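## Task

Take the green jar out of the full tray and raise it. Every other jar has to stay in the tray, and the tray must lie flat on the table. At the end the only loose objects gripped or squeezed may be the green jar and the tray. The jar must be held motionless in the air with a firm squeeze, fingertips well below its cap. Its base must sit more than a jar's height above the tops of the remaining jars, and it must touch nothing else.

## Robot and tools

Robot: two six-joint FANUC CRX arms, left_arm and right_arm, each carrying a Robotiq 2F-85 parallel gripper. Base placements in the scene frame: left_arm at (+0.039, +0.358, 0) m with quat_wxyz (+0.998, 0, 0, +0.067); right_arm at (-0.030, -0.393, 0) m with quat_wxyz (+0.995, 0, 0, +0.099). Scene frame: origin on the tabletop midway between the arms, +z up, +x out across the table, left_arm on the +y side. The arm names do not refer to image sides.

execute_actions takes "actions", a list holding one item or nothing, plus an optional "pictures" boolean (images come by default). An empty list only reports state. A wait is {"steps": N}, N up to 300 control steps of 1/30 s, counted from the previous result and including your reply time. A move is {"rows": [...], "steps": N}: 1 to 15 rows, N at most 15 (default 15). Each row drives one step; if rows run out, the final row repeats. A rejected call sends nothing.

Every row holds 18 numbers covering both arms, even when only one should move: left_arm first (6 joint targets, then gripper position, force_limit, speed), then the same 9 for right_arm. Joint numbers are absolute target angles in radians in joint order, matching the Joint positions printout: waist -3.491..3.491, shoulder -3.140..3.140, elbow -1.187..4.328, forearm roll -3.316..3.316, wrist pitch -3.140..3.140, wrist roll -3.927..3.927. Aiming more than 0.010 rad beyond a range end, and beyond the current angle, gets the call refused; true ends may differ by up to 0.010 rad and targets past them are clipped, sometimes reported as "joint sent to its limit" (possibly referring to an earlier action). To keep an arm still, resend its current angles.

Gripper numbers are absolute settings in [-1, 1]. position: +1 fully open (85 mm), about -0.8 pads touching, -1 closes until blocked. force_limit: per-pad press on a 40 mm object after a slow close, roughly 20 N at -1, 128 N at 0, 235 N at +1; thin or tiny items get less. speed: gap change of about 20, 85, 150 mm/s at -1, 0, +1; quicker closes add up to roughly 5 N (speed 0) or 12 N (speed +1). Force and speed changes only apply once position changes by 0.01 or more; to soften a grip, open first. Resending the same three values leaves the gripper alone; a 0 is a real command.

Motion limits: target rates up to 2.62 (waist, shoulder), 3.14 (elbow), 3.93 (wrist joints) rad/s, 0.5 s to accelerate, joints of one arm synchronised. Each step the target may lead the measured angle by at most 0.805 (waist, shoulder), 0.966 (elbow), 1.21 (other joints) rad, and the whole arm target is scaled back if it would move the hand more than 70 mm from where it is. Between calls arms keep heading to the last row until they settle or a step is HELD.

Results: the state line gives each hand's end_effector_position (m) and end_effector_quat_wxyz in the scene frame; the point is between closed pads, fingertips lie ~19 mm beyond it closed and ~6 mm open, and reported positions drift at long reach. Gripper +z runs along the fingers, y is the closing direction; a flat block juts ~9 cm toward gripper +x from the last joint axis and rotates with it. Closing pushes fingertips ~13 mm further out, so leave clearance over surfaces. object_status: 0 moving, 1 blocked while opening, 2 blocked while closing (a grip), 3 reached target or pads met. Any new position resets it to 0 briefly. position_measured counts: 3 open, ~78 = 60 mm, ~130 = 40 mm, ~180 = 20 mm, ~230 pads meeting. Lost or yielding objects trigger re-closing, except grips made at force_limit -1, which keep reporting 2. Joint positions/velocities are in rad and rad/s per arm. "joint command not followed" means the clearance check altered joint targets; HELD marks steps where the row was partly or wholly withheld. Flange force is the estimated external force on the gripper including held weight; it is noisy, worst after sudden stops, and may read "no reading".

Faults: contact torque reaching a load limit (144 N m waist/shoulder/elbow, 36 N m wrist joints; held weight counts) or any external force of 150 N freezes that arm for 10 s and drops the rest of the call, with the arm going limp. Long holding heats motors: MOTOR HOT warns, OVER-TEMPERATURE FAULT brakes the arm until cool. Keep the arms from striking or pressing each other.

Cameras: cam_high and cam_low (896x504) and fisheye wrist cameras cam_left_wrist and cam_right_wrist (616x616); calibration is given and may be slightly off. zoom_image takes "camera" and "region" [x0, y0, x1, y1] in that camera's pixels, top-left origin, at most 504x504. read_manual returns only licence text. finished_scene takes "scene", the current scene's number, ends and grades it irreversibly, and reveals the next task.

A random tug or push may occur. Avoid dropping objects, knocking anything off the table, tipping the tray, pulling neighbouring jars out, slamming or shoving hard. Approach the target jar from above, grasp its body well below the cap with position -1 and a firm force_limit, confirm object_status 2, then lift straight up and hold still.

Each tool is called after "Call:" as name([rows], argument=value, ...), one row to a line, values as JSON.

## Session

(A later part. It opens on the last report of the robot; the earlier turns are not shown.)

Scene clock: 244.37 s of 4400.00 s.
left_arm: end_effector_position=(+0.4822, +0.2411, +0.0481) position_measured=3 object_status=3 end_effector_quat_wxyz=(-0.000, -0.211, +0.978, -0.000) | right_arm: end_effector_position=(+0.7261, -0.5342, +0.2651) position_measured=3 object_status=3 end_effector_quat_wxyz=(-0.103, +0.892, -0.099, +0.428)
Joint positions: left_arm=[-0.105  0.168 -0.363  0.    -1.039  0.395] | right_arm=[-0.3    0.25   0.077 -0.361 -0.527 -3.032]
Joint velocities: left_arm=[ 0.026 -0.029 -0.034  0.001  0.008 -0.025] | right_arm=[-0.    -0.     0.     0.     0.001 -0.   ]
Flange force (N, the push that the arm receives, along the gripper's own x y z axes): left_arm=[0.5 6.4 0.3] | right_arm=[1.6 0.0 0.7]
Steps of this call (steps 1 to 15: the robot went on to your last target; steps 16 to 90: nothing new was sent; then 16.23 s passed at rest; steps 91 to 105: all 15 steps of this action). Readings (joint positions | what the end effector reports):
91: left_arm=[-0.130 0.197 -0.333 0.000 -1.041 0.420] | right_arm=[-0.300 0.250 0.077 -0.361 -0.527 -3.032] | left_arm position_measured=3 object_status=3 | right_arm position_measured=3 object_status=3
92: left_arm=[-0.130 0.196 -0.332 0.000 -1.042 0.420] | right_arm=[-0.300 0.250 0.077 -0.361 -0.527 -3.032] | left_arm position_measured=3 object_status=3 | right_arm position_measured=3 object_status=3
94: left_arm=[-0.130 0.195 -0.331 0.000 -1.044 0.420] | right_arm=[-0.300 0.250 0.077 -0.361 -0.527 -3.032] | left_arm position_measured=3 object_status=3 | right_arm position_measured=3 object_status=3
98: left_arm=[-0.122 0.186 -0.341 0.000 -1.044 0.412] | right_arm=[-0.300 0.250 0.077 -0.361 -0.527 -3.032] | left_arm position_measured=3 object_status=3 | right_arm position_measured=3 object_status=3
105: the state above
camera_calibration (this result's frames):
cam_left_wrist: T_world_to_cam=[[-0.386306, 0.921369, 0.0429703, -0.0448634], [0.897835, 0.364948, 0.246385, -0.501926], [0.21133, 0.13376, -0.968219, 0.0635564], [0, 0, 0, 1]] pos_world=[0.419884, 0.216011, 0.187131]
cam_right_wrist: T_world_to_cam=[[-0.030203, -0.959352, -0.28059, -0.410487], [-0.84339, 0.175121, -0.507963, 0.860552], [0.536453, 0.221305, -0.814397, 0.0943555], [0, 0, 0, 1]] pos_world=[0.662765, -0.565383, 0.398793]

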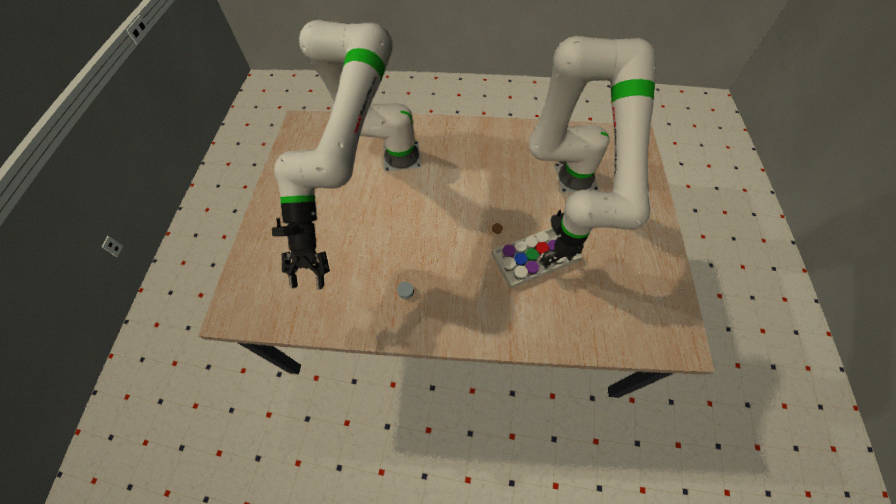

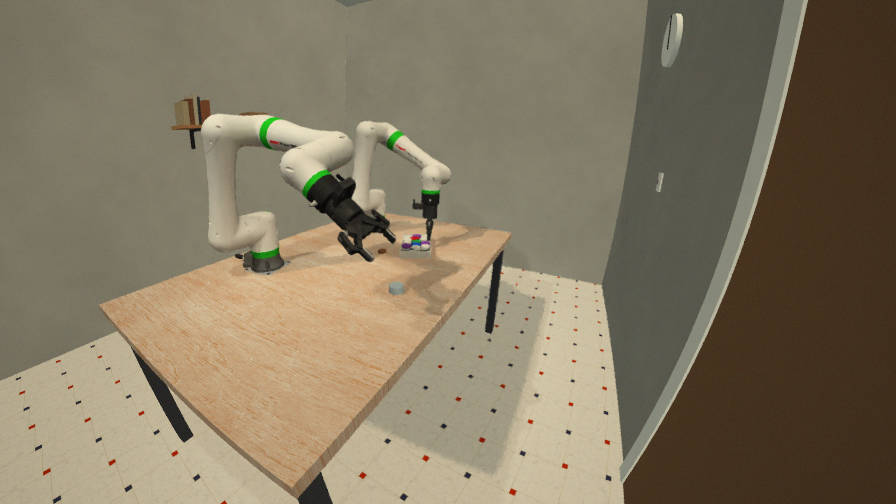

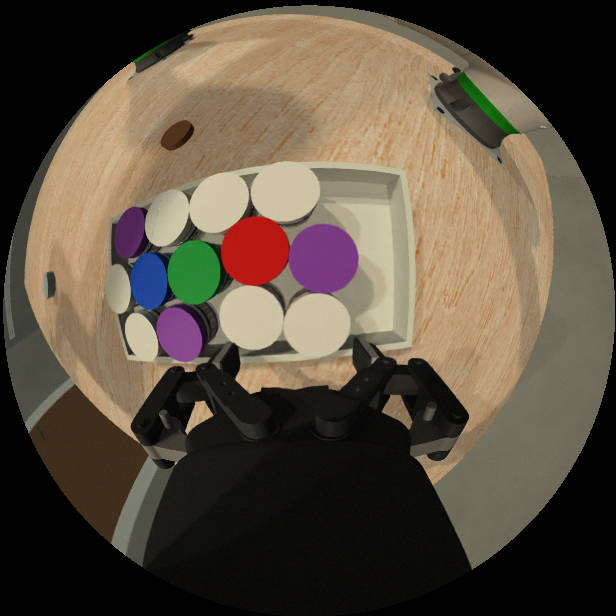

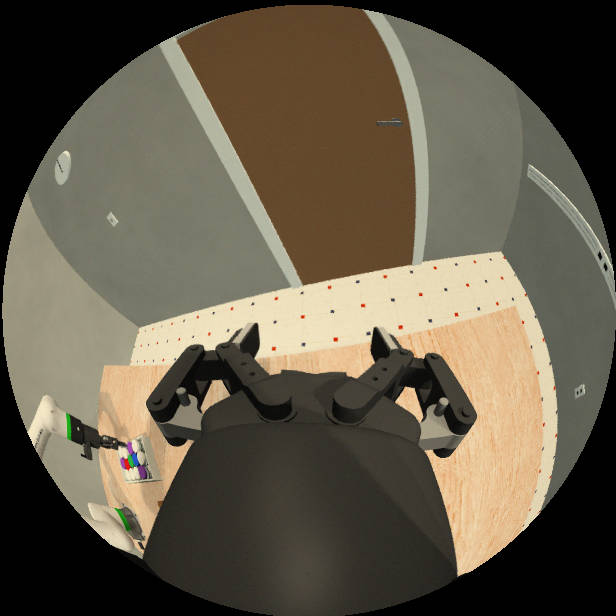

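Call:
execute_actions([
  {"rows":[[-0.1037,0.158,-0.3549,0,-1.0578,0.3937,1,-0.6,0,-0.3,0.25,0.077,-0.361,-0.527,-3.032,1,0,0],[-0.1037,0.158,-0.3549,0,-1.0578,0.3937,1,-0.6,0,-0.3,0.25,0.077,-0.361,-0.527,-3.032,1,0,0],[-0.1037,0.158,-0.3549,0,-1.0578,0.3937,1,-0.6,0,-0.3,0.25,0.077,-0.361,-0.527,-3.032,1,0,0],[-0.1037,0.158,-0.3549,0,-1.0578,0.3937,1,-0.6,0,-0.3,0.25,0.077,-0.361,-0.527,-3.032,1,0,0],[-0.1037,0.158,-0.3549,0,-1.0578,0.3937,1,-0.6,0,-0.3,0.25,0.077,-0.361,-0.527,-3.032,1,0,0],[-0.0234,0.1085,-0.4108,0,-1.0515,0.3134,1,-0.6,0,-0.3,0.25,0.077,-0.361,-0.527,-3.032,1,0,0]],"steps":15},
], pictures=false)

Call:
execute_actions([
  {"steps":5},
])

Call:
zoom_image(camera="cam_left_wrist", region=[170, 250, 390, 400])

Scene clock: 274.40 s of 4400.00 s.
left_arm: end_effector_position=(+0.4688, +0.2750, +0.0560) position_measured=3 object_status=3 end_effector_quat_wxyz=(-0.000, -0.210, +0.978, -0.000) | right_arm: end_effector_position=(+0.7261, -0.5342, +0.2651) position_measured=3 object_status=3 end_effector_quat_wxyz=(-0.103, +0.892, -0.099, +0.428)
Joint positions: left_arm=[-0.024  0.109 -0.41   0.    -1.052  0.314] | right_arm=[-0.3    0.25   0.077 -0.361 -0.527 -3.032]
Joint velocities: left_arm=[ 0.007 -0.005 -0.005 -0.     0.002 -0.012] | right_arm=[ 0. -0. -0.  0.  0. -0.]
Flange force (N, the push that the arm receives, along the gripper's own x y z axes): left_arm=[-0.5 -1.4 3.4] | right_arm=[1.2 -1.0 1.2]
Steps of this call (steps 1 to 15: the robot went on to your last target; steps 16 to 90: nothing new was sent; then 26.53 s passed at rest; steps 91 to 105: all 15 steps of this action). Readings (joint positions | what the end effector reports):
91: left_arm=[-0.104 0.167 -0.365 0.000 -1.039 0.394] | right_arm=[-0.300 0.250 0.077 -0.361 -0.527 -3.032] | left_arm position_measured=3 object_status=3 | right_arm position_measured=3 object_status=3
92: left_arm=[-0.104 0.164 -0.362 0.000 -1.044 0.394] | right_arm=[-0.300 0.250 0.077 -0.361 -0.527 -3.032] | left_arm position_measured=3 object_status=3 | right_arm position_measured=3 object_status=3
94: left_arm=[-0.104 0.160 -0.357 0.000 -1.054 0.394] | right_arm=[-0.300 0.250 0.077 -0.361 -0.527 -3.032] | left_arm position_measured=3 object_status=3 | right_arm position_measured=3 object_status=3
98: left_arm=[-0.090 0.149 -0.365 0.000 -1.056 0.379] | right_arm=[-0.300 0.250 0.077 -0.361 -0.527 -3.032] | left_arm position_measured=3 object_status=3 | right_arm position_measured=3 object_status=3
105: the state above

Scene clock: 274.57 s of 4400.00 s.
left_arm: end_effector_position=(+0.4687, +0.2752, +0.0560) position_measured=3 object_status=3 end_effector_quat_wxyz=(+0.000, -0.210, +0.978, -0.000) | right_arm: end_effector_position=(+0.7261, -0.5342, +0.2651) position_measured=3 object_status=3 end_effector_quat_wxyz=(-0.103, +0.892, -0.099, +0.428)
Joint positions: left_arm=[-0.023  0.109 -0.411  0.    -1.052  0.313] | right_arm=[-0.3    0.25   0.077 -0.361 -0.527 -3.032]
Joint velocities: left_arm=[ 0.    -0.001  0.    -0.001  0.    -0.001] | right_arm=[ 0.001  0.001  0.    -0.002  0.    -0.   ]
Flange force (N, the push that the arm receives, along the gripper's own x y z axes): left_arm=[-2.1 0.2 1.1] | right_arm=[3.1 1.9 0.5]
Steps of this call (steps 1 to 5: the robot went on to your last target). Readings (joint positions | what the end effector reports):
1: left_arm=[-0.024 0.109 -0.411 0.000 -1.052 0.314] | right_arm=[-0.300 0.250 0.077 -0.361 -0.527 -3.032] | left_arm position_measured=3 object_status=3 | right_arm position_measured=3 object_status=3
2: left_arm=[-0.024 0.109 -0.411 0.000 -1.052 0.314] | right_arm=[-0.300 0.250 0.077 -0.361 -0.527 -3.032] | left_arm position_measured=3 object_status=3 | right_arm position_measured=3 object_status=3
4: left_arm=[-0.023 0.109 -0.411 0.000 -1.052 0.313] | right_arm=[-0.300 0.250 0.077 -0.361 -0.527 -3.032] | left_arm position_measured=3 object_status=3 | right_arm position_measured=3 object_status=3
5: the state above
camera_calibration (this result's frames):
cam_left_wrist: T_world_to_cam=[[-0.386253, 0.921392, 0.0429541, -0.0818639], [0.897846, 0.364894, 0.246426, -0.504235], [0.211381, 0.133749, -0.968209, 0.0694757], [0, 0, 0, 1]] pos_world=[0.406419, 0.250129, 0.19504]
cam_right_wrist: T_world_to_cam=[[-0.030203, -0.959352, -0.28059, -0.410487], [-0.84339, 0.175121, -0.507963, 0.860552], [0.536453, 0.221305, -0.814397, 0.0943554], [0, 0, 0, 1]] pos_world=[0.662765, -0.565383, 0.398793]

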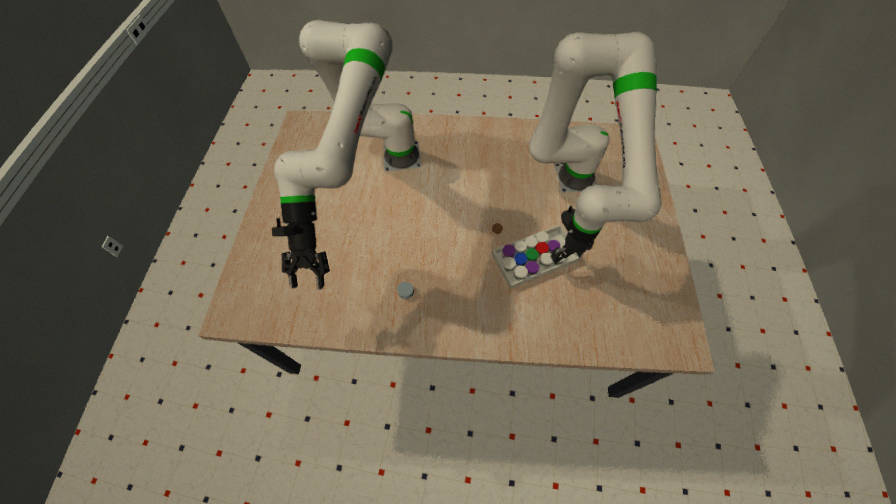

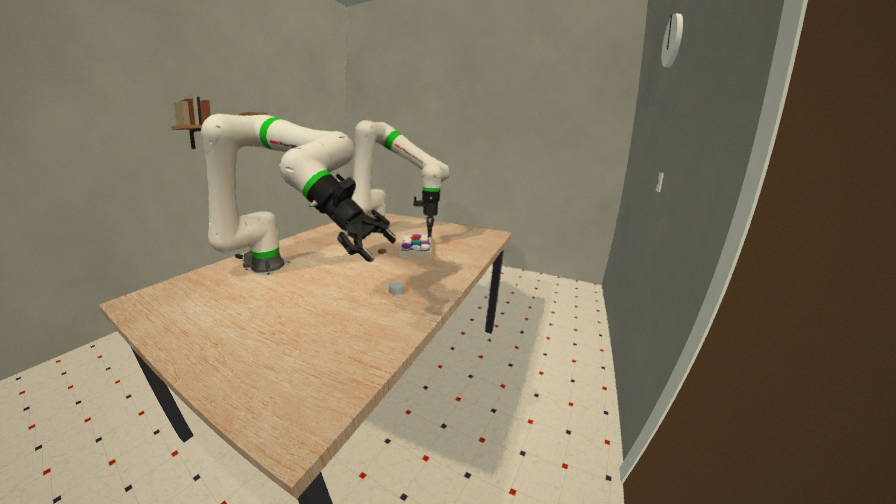

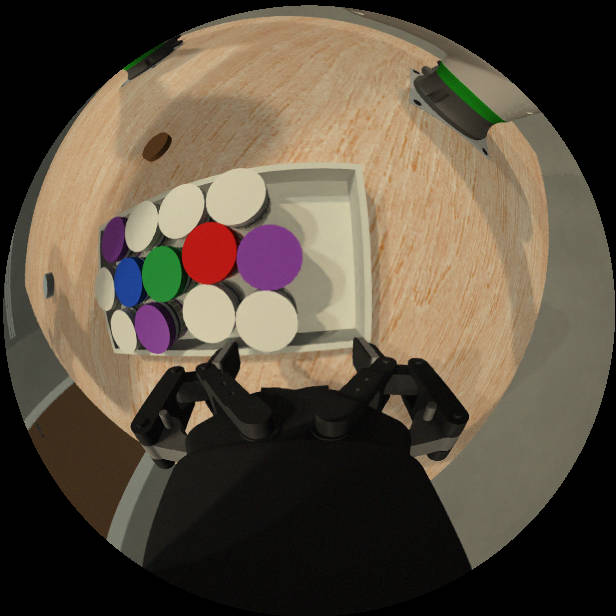

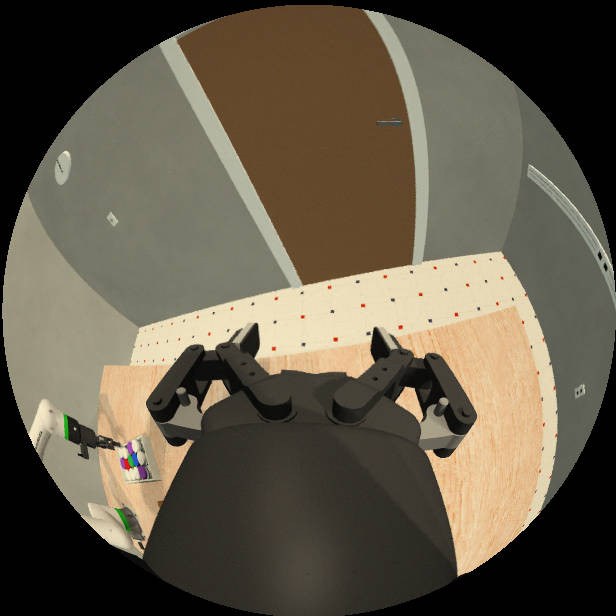

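Region (170, 250, 390, 400) of cam_left_wrist's 616x616 image, scaled by 2.291, with more detail than that image has; it fills the top 344 rows of this view, and the rest is white.

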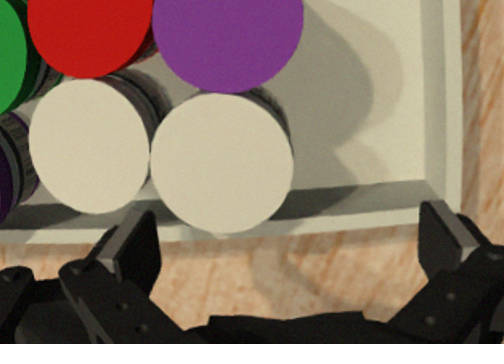

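Call:
execute_actions(actions=[])

Scene clock: 300.30 s of 4400.00 s.
left_arm: end_effector_position=(+0.4687, +0.2753, +0.0560) position_measured=3 object_status=3 end_effector_quat_wxyz=(-0.000, -0.210, +0.978, -0.000) | right_arm: end_effector_position=(+0.7261, -0.5342, +0.2651) position_measured=3 object_status=3 end_effector_quat_wxyz=(-0.103, +0.892, -0.099, +0.428)
Joint positions: left_arm=[-0.023  0.109 -0.411  0.    -1.051  0.313] | right_arm=[-0.3    0.25   0.077 -0.361 -0.527 -3.032]
Joint velocities: left_arm=[ 0.     0.    -0.001 -0.     0.     0.001] | right_arm=[ 0.     0.    -0.    -0.001 -0.001 -0.   ]
Flange force (N, the push that the arm receives, along the gripper's own x y z axes): left_arm=[-0.3 -1.7 1.0] | right_arm=[2.1 0.8 0.1]
Steps of this call (steps 1 to 15: the robot went on to your last target; steps 16 to 90: nothing new was sent; then 22.73 s passed at rest). Readings (joint positions | what the end effector reports):
1: left_arm=[-0.023 0.109 -0.411 0.000 -1.052 0.313] | right_arm=[-0.300 0.250 0.077 -0.361 -0.527 -3.032] | left_arm position_measured=3 object_status=3 | right_arm position_measured=3 object_status=3
2: left_arm=[-0.023 0.109 -0.411 0.000 -1.052 0.313] | right_arm=[-0.300 0.250 0.077 -0.361 -0.527 -3.032] | left_arm position_measured=3 object_status=3 | right_arm position_measured=3 object_status=3
4: left_arm=[-0.023 0.109 -0.411 0.000 -1.051 0.313] | right_arm=[-0.300 0.250 0.077 -0.361 -0.527 -3.032] | left_arm position_measured=3 object_status=3 | right_arm position_measured=3 object_status=3
8: left_arm=[-0.023 0.109 -0.411 0.000 -1.051 0.313] | right_arm=[-0.300 0.250 0.077 -0.361 -0.527 -3.032] | left_arm position_measured=3 object_status=3 | right_arm position_measured=3 object_status=3
90: the state above
All arms were judged still, so your last target was given up. Only a new action makes them travel on or press farther. Fingers that are still opening or closing keep moving.
camera_calibration (this result's frames):
cam_left_wrist: T_world_to_cam=[[-0.386281, 0.92138, 0.0429557, -0.0818712], [0.897836, 0.364922, 0.246421, -0.504239], [0.211372, 0.133755, -0.96821, 0.0694756], [0, 0, 0, 1]] pos_world=[0.406413, 0.250149, 0.195039]
cam_right_wrist: T_world_to_cam=[[-0.0302032, -0.959352, -0.28059, -0.410487], [-0.843389, 0.175121, -0.507964, 0.860552], [0.536453, 0.221304, -0.814397, 0.0943554], [0, 0, 0, 1]] pos_world=[0.662765, -0.565384, 0.398793]

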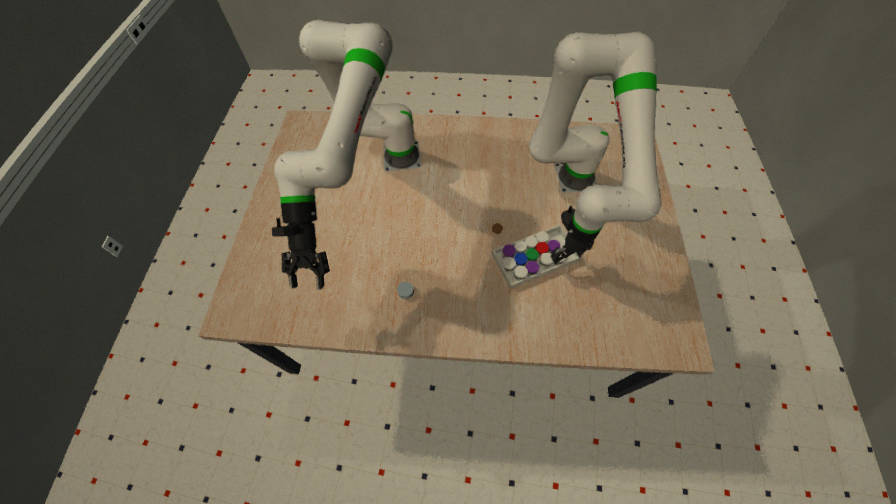

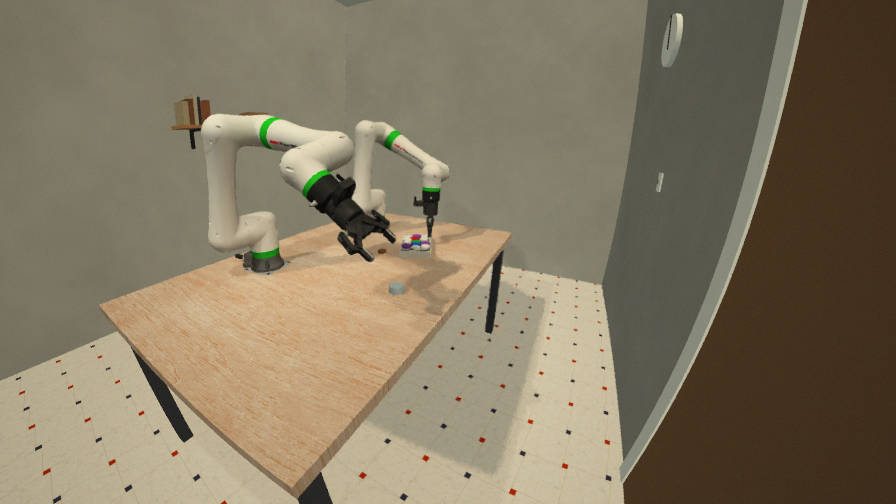

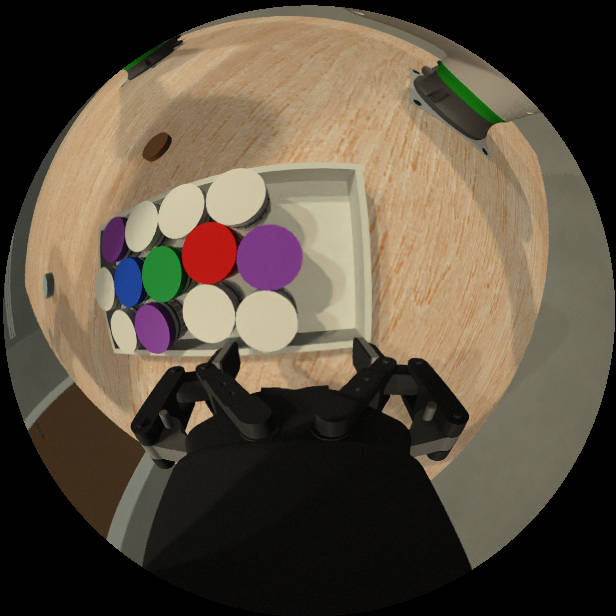

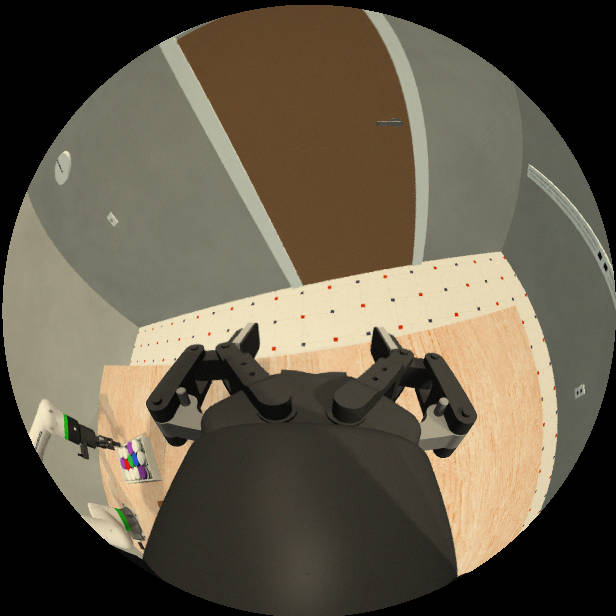

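Call:
execute_actions([
  {"rows":[[-0.0234,0.1173,-0.4208,0,-1.0331,0.3134,1,-0.6,0,-0.3,0.25,0.077,-0.361,-0.527,-3.032,1,0,0]]},
], pictures=false)

Call:
execute_actions([
  {"rows":[[-0.0279,0.1085,-0.4316,0,-1.0311,0.3179,1,-0.6,0,-0.3,0.25,0.077,-0.361,-0.527,-3.032,1,0,0]]},
])

Scene clock: 314.90 s of 4400.00 s.
left_arm: end_effector_position=(+0.4681, +0.2752, +0.0486) position_measured=3 object_status=3 end_effector_quat_wxyz=(-0.000, -0.210, +0.978, +0.000) | right_arm: end_effector_position=(+0.7261, -0.5342, +0.2651) position_measured=3 object_status=3 end_effector_quat_wxyz=(-0.103, +0.892, -0.099, +0.428)
Joint positions: left_arm=[-0.023  0.117 -0.421 -0.    -1.033  0.313] | right_arm=[-0.3    0.25   0.077 -0.361 -0.527 -3.032]
Joint velocities: left_arm=[-0.    -0.001  0.001 -0.    -0.002  0.   ] | right_arm=[ 0.002 -0.    -0.     0.    -0.001 -0.   ]
Flange force (N, the push that the arm receives, along the gripper's own x y z axes): left_arm=[-0.4 -2.5 2.0] | right_arm=[2.7 0.9 0.6]
Steps of this call (steps 1 to 90: nothing new was sent; then 11.10 s passed at rest; steps 91 to 105: all 15 steps of this action). Readings (joint positions | what the end effector reports):
91: left_arm=[-0.023 0.109 -0.411 -0.000 -1.051 0.313] | right_arm=[-0.300 0.250 0.077 -0.361 -0.527 -3.032] | left_arm position_measured=3 object_status=3 | right_arm position_measured=3 object_status=3
92: left_arm=[-0.023 0.111 -0.414 -0.000 -1.046 0.313] | right_arm=[-0.300 0.250 0.077 -0.361 -0.527 -3.032] | left_arm position_measured=3 object_status=3 | right_arm position_measured=3 object_status=3
94: left_arm=[-0.023 0.116 -0.419 -0.000 -1.037 0.313] | right_arm=[-0.300 0.250 0.077 -0.361 -0.527 -3.032] | left_arm position_measured=3 object_status=3 | right_arm position_measured=3 object_status=3
98: left_arm=[-0.023 0.117 -0.421 -0.000 -1.033 0.313] | right_arm=[-0.300 0.250 0.077 -0.361 -0.527 -3.032] | left_arm position_measured=3 object_status=3 | right_arm position_measured=3 object_status=3
105: the state above

Scene clock: 315.40 s of 4400.00 s.
left_arm: end_effector_position=(+0.4637, +0.2729, +0.0483) position_measured=3 object_status=3 end_effector_quat_wxyz=(-0.000, -0.210, +0.978, +0.000) | right_arm: end_effector_position=(+0.7261, -0.5342, +0.2651) position_measured=3 object_status=3 end_effector_quat_wxyz=(-0.103, +0.892, -0.099, +0.428)
Joint positions: left_arm=[-0.028  0.109 -0.432 -0.    -1.031  0.318] | right_arm=[-0.3    0.25   0.077 -0.361 -0.527 -3.032]
Joint velocities: left_arm=[ 0.001 -0.001  0.001 -0.    -0.     0.   ] | right_arm=[-0.001  0.001 -0.     0.001  0.    -0.   ]
Flange force (N, the push that the arm receives, along the gripper's own x y z axes): left_arm=[-0.6 -0.4 1.4] | right_arm=[1.6 1.1 -0.1]
Steps of this call (steps 1 to 15: all 15 steps of this action). Readings (joint positions | what the end effector reports):
1: left_arm=[-0.023 0.117 -0.421 -0.000 -1.033 0.313] | right_arm=[-0.300 0.250 0.077 -0.361 -0.527 -3.032] | left_arm position_measured=3 object_status=3 | right_arm position_measured=3 object_status=3
2: left_arm=[-0.025 0.115 -0.424 -0.000 -1.032 0.314] | right_arm=[-0.300 0.250 0.077 -0.361 -0.527 -3.032] | left_arm position_measured=3 object_status=3 | right_arm position_measured=3 object_status=3
4: left_arm=[-0.027 0.110 -0.430 -0.000 -1.031 0.317] | right_arm=[-0.300 0.250 0.077 -0.361 -0.527 -3.032] | left_arm position_measured=3 object_status=3 | right_arm position_measured=3 object_status=3
8: left_arm=[-0.028 0.109 -0.431 -0.000 -1.031 0.318] | right_arm=[-0.300 0.250 0.077 -0.361 -0.527 -3.032] | left_arm position_measured=3 object_status=3 | right_arm position_measured=3 object_status=3
15: the state above
camera_calibration (this result's frames):
cam_left_wrist: T_world_to_cam=[[-0.386217, 0.921398, 0.0431527, -0.0813093], [0.897954, 0.364866, 0.246074, -0.496987], [0.210987, 0.133787, -0.96829, 0.0635451], [0, 0, 0, 1]] pos_world=[0.401461, 0.24775, 0.187334]
cam_right_wrist: T_world_to_cam=[[-0.0302031, -0.959352, -0.28059, -0.410487], [-0.84339, 0.175121, -0.507963, 0.860552], [0.536453, 0.221305, -0.814397, 0.0943556], [0, 0, 0, 1]] pos_world=[0.662765, -0.565383, 0.398793]

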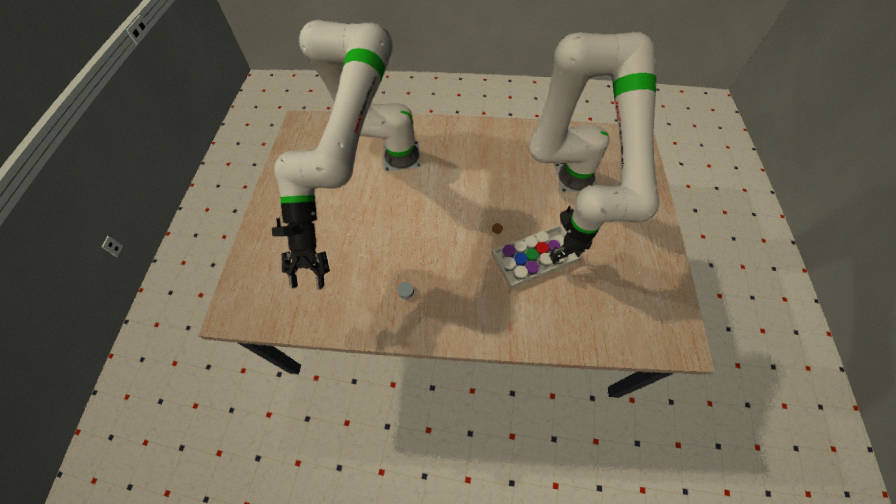

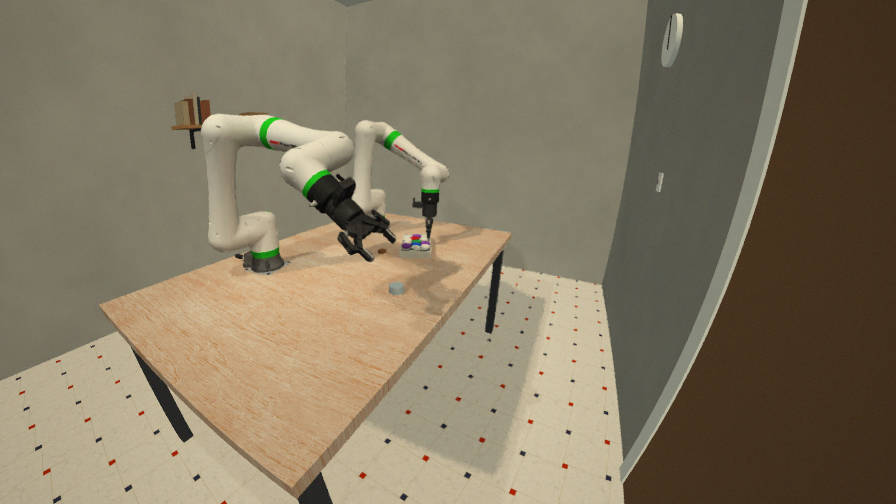

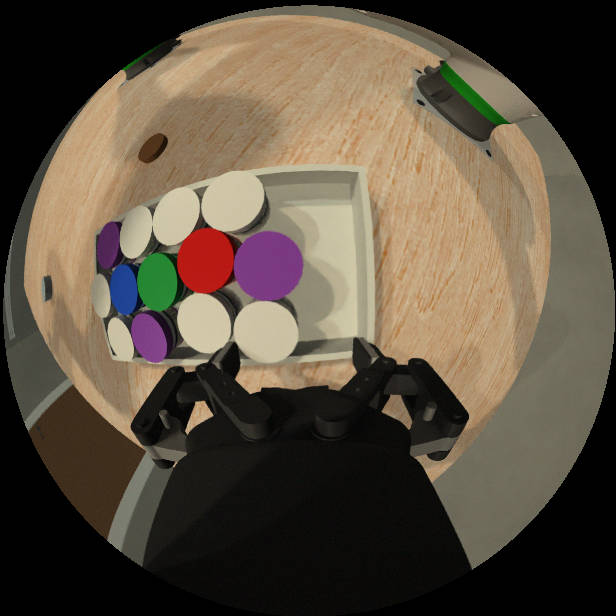

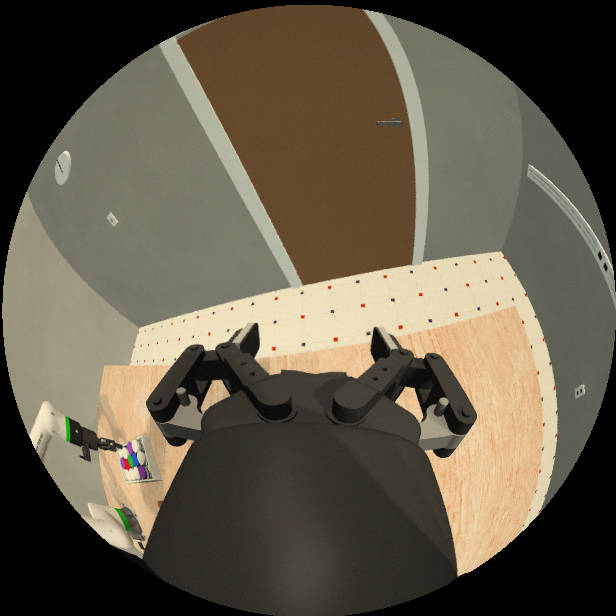

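Call:
execute_actions([
  {"rows":[[-0.0233,0.102,-0.4389,0,-1.0302,0.3133,1,-0.6,0,-0.3,0.25,0.077,-0.361,-0.527,-3.032,1,0,0],[-0.0233,0.102,-0.4389,0,-1.0302,0.3133,1,-0.6,0,-0.3,0.25,0.077,-0.361,-0.527,-3.032,1,0,0],[-0.0187,0.0955,-0.4462,0,-1.0293,0.3087,1,-0.6,0,-0.3,0.25,0.077,-0.361,-0.527,-3.032,1,0,0],[-0.0187,0.0955,-0.4462,0,-1.0293,0.3087,1,-0.6,0,-0.3,0.25,0.077,-0.361,-0.527,-3.032,1,0,0],[-0.014,0.089,-0.4534,0,-1.0285,0.304,1,-0.6,0,-0.3,0.25,0.077,-0.361,-0.527,-3.032,1,0,0],[-0.014,0.089,-0.4534,0,-1.0285,0.304,1,-0.6,0,-0.3,0.25,0.077,-0.361,-0.527,-3.032,1,0,0],[-0.0094,0.0826,-0.4607,0,-1.0276,0.2994,1,-0.6,0,-0.3,0.25,0.077,-0.361,-0.527,-3.032,1,0,0],[-0.0094,0.0826,-0.4607,0,-1.0276,0.2994,1,-0.6,0,-0.3,0.25,0.077,-0.361,-0.527,-3.032,1,0,0],[-0.0048,0.0761,-0.468,0,-1.0267,0.2948,1,-0.6,0,-0.3,0.25,0.077,-0.361,-0.527,-3.032,1,0,0]]},
])

Scene clock: 333.27 s of 4400.00 s.
left_arm: end_effector_position=(+0.4518, +0.2808, +0.0481) position_measured=3 object_status=3 end_effector_quat_wxyz=(-0.000, -0.210, +0.978, -0.000) | right_arm: end_effector_position=(+0.7261, -0.5342, +0.2651) position_measured=3 object_status=3 end_effector_quat_wxyz=(-0.103, +0.892, -0.099, +0.428)
Joint positions: left_arm=[-0.005  0.076 -0.468  0.    -1.027  0.295] | right_arm=[-0.3    0.25   0.077 -0.361 -0.527 -3.032]
Joint velocities: left_arm=[ 0.004 -0.006 -0.006 -0.001  0.001 -0.004] | right_arm=[ 0.    -0.001 -0.     0.002 -0.001 -0.   ]
Flange force (N, the push that the arm receives, along the gripper's own x y z axes): left_arm=[2.4 -0.8 2.7] | right_arm=[2.8 -0.3 1.1]
Steps of this call (steps 1 to 15: the robot went on to your last target; steps 16 to 90: nothing new was sent; then 14.37 s passed at rest; steps 91 to 105: all 15 steps of this action). Readings (joint positions | what the end effector reports):
91: left_arm=[-0.028 0.108 -0.432 0.000 -1.031 0.318] | right_arm=[-0.300 0.250 0.077 -0.361 -0.527 -3.032] | left_arm position_measured=3 object_status=3 | right_arm position_measured=3 object_status=3
92: left_arm=[-0.026 0.106 -0.434 0.000 -1.031 0.317] | right_arm=[-0.300 0.250 0.077 -0.361 -0.527 -3.032] | left_arm position_measured=3 object_status=3 | right_arm position_measured=3 object_status=3
94: left_arm=[-0.023 0.101 -0.440 0.000 -1.030 0.313] | right_arm=[-0.300 0.250 0.077 -0.361 -0.527 -3.032] | left_arm position_measured=3 object_status=3 | right_arm position_measured=3 object_status=3
98: left_arm=[-0.014 0.089 -0.454 0.000 -1.028 0.304] | right_arm=[-0.300 0.250 0.077 -0.361 -0.527 -3.032] | left_arm position_measured=3 object_status=3 | right_arm position_measured=3 object_status=3
105: the state above
camera_calibration (this result's frames):
cam_left_wrist: T_world_to_cam=[[-0.386297, 0.921376, 0.0429169, -0.0931248], [0.897831, 0.364948, 0.246398, -0.489123], [0.211363, 0.133715, -0.968218, 0.0646149], [0, 0, 0, 1]] pos_world=[0.389518, 0.255667, 0.187077]
cam_right_wrist: T_world_to_cam=[[-0.0302029, -0.959352, -0.28059, -0.410487], [-0.843389, 0.17512, -0.507964, 0.860552], [0.536453, 0.221305, -0.814397, 0.0943555], [0, 0, 0, 1]] pos_world=[0.662765, -0.565383, 0.398793]

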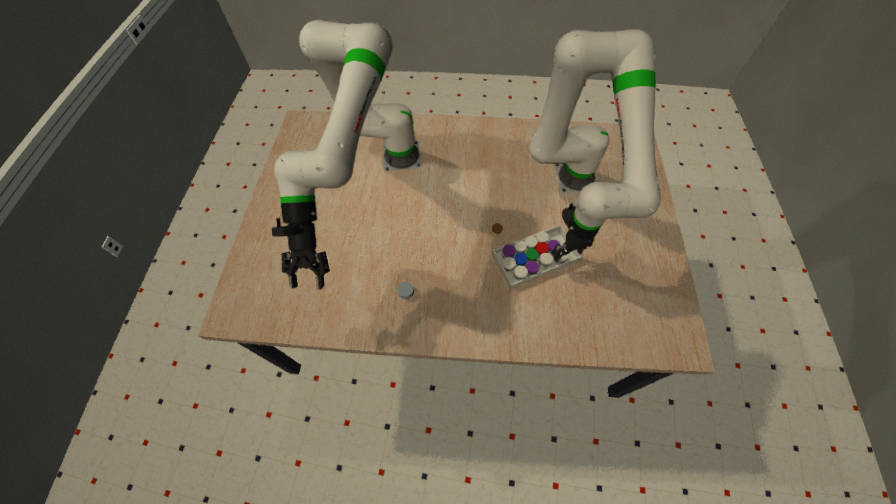

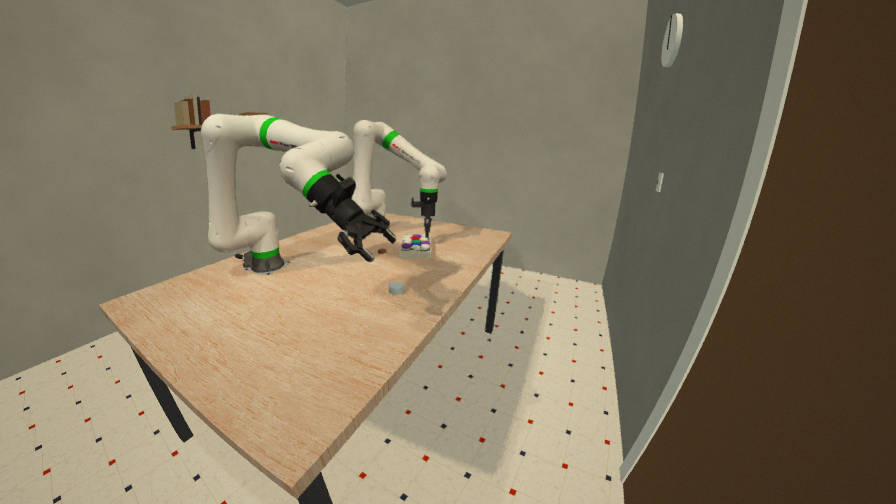

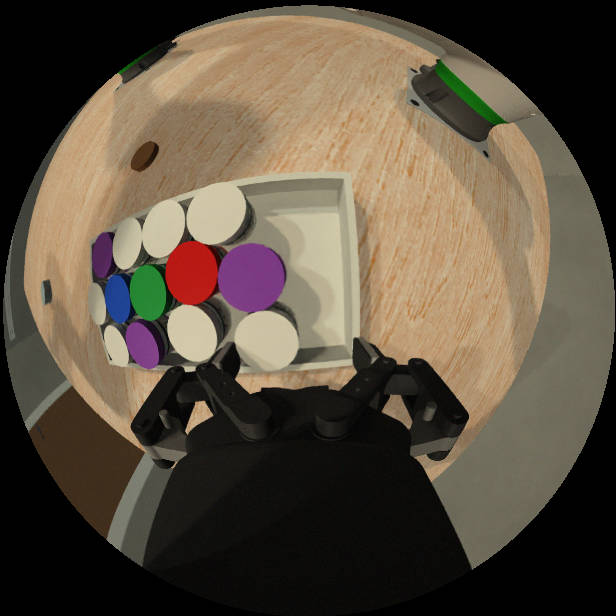

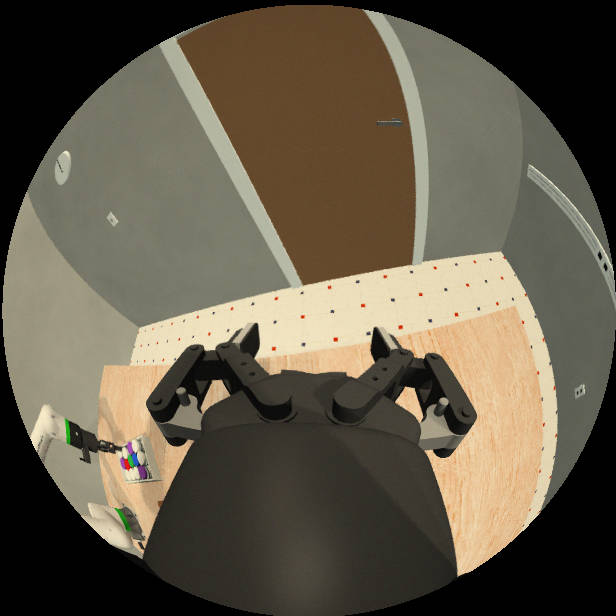

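Call:
execute_actions([
  {"rows":[[0.0013,0.0713,-0.4731,0,-1.0264,0.2887,1,-0.6,0,-0.3,0.25,0.077,-0.361,-0.527,-3.032,1,0,0],[0.0074,0.0666,-0.4781,0,-1.0261,0.2826,1,-0.6,0,-0.3,0.25,0.077,-0.361,-0.527,-3.032,1,0,0],[0.0135,0.0618,-0.4832,0,-1.0258,0.2765,1,-0.6,0,-0.3,0.25,0.077,-0.361,-0.527,-3.032,1,0,0],[0.0196,0.057,-0.4883,0,-1.0255,0.2704,1,-0.6,0,-0.3,0.25,0.077,-0.361,-0.527,-3.032,1,0,0],[0.0257,0.0522,-0.4934,0,-1.0252,0.2643,1,-0.6,0,-0.3,0.25,0.077,-0.361,-0.527,-3.032,1,0,0],[0.0318,0.0475,-0.4984,0,-1.0249,0.2582,1,-0.6,0,-0.3,0.25,0.077,-0.361,-0.527,-3.032,1,0,0],[0.0379,0.0427,-0.5035,0,-1.0246,0.2521,1,-0.6,0,-0.3,0.25,0.077,-0.361,-0.527,-3.032,1,0,0],[0.044,0.0379,-0.5086,0,-1.0243,0.246,1,-0.6,0,-0.3,0.25,0.077,-0.361,-0.527,-3.032,1,0,0],[0.0501,0.0332,-0.5136,0,-1.024,0.2399,1,-0.6,0,-0.3,0.25,0.077,-0.361,-0.527,-3.032,1,0,0],[0.0562,0.0284,-0.5187,0,-1.0237,0.2338,1,-0.6,0,-0.3,0.25,0.077,-0.361,-0.527,-3.032,1,0,0]]},
])

Scene clock: 348.63 s of 4400.00 s.
left_arm: end_effector_position=(+0.4360, +0.3021, +0.0480) position_measured=3 object_status=3 end_effector_quat_wxyz=(-0.000, -0.210, +0.978, +0.000) | right_arm: end_effector_position=(+0.7261, -0.5342, +0.2651) position_measured=3 object_status=3 end_effector_quat_wxyz=(-0.103, +0.892, -0.099, +0.428)
Joint positions: left_arm=[ 0.055  0.029 -0.518 -0.    -1.024  0.235] | right_arm=[-0.3    0.25   0.077 -0.361 -0.527 -3.032]
Joint velocities: left_arm=[ 0.012 -0.011 -0.01  -0.     0.    -0.015] | right_arm=[-0.001 -0.     0.    -0.     0.001  0.001]
Flange force (N, the push that the arm receives, along the gripper's own x y z axes): left_arm=[-0.6 -4.0 2.2] | right_arm=[3.0 0.5 0.3]
Steps of this call (steps 1 to 15: the robot went on to your last target; steps 16 to 90: nothing new was sent; then 11.87 s passed at rest; steps 91 to 105: all 15 steps of this action). Readings (joint positions | what the end effector reports):
91: left_arm=[-0.004 0.076 -0.468 -0.000 -1.027 0.294] | right_arm=[-0.300 0.250 0.077 -0.361 -0.527 -3.032] | left_arm position_measured=3 object_status=3 | right_arm position_measured=3 object_status=3
92: left_arm=[-0.002 0.074 -0.470 -0.000 -1.027 0.292] | right_arm=[-0.300 0.250 0.077 -0.361 -0.527 -3.032] | left_arm position_measured=3 object_status=3 | right_arm position_measured=3 object_status=3
94: left_arm=[0.006 0.068 -0.477 -0.000 -1.026 0.284] | right_arm=[-0.300 0.250 0.077 -0.361 -0.527 -3.032] | left_arm position_measured=3 object_status=3 | right_arm position_measured=3 object_status=3
98: left_arm=[0.028 0.050 -0.495 -0.000 -1.025 0.262] | right_arm=[-0.300 0.250 0.077 -0.361 -0.527 -3.032] | left_arm position_measured=3 object_status=3 | right_arm position_measured=3 object_status=3
105: the state above
camera_calibration (this result's frames):
cam_left_wrist: T_world_to_cam=[[-0.386246, 0.921393, 0.0430036, -0.118885], [0.897856, 0.364879, 0.246411, -0.48268], [0.211351, 0.133786, -0.968211, 0.0649966], [0, 0, 0, 1]] pos_world=[0.373722, 0.276964, 0.186981]
cam_right_wrist: T_world_to_cam=[[-0.0302033, -0.959352, -0.28059, -0.410487], [-0.84339, 0.175121, -0.507963, 0.860552], [0.536453, 0.221305, -0.814397, 0.0943556], [0, 0, 0, 1]] pos_world=[0.662765, -0.565384, 0.398793]

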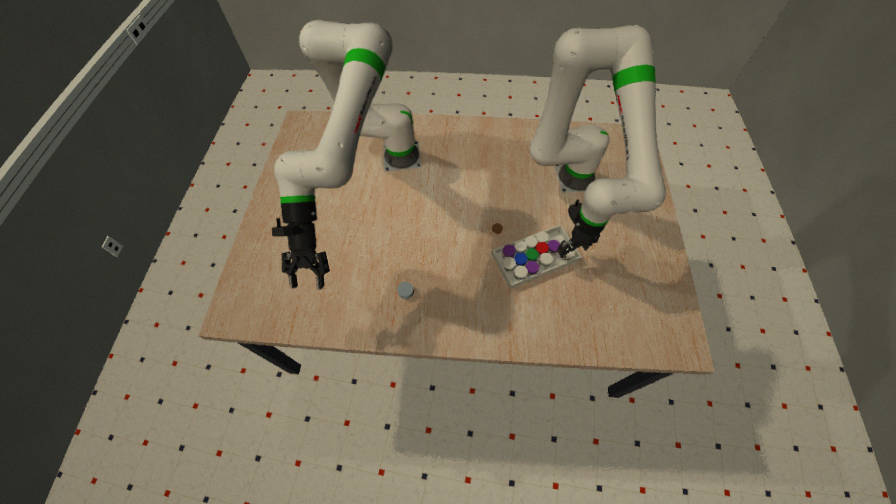

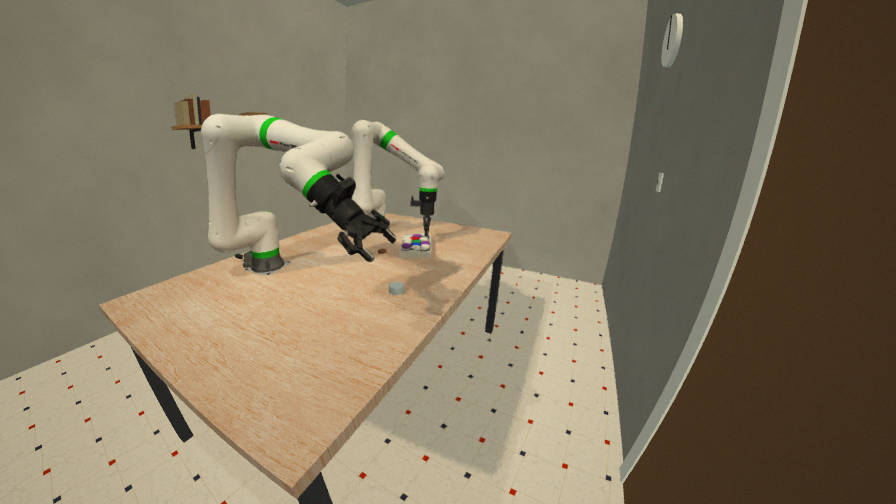

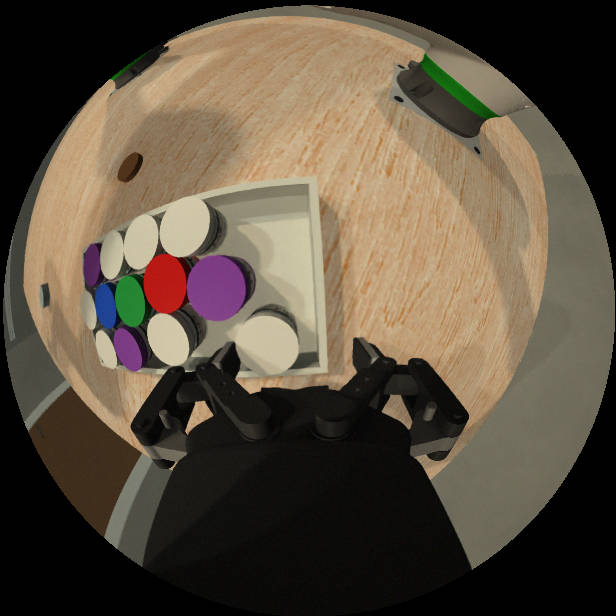

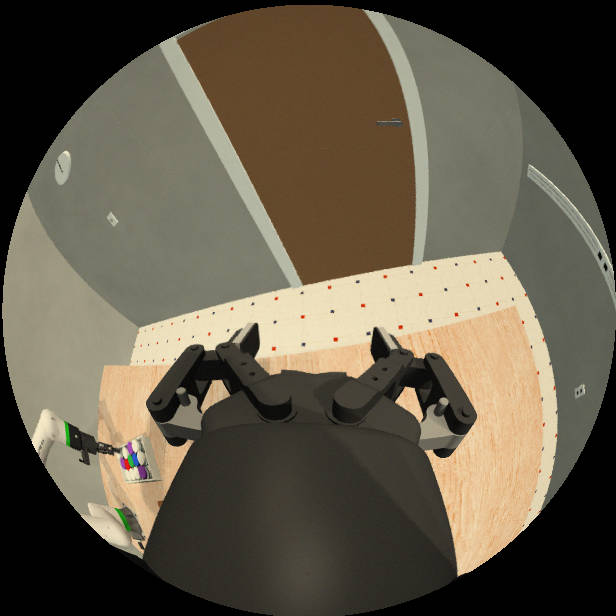

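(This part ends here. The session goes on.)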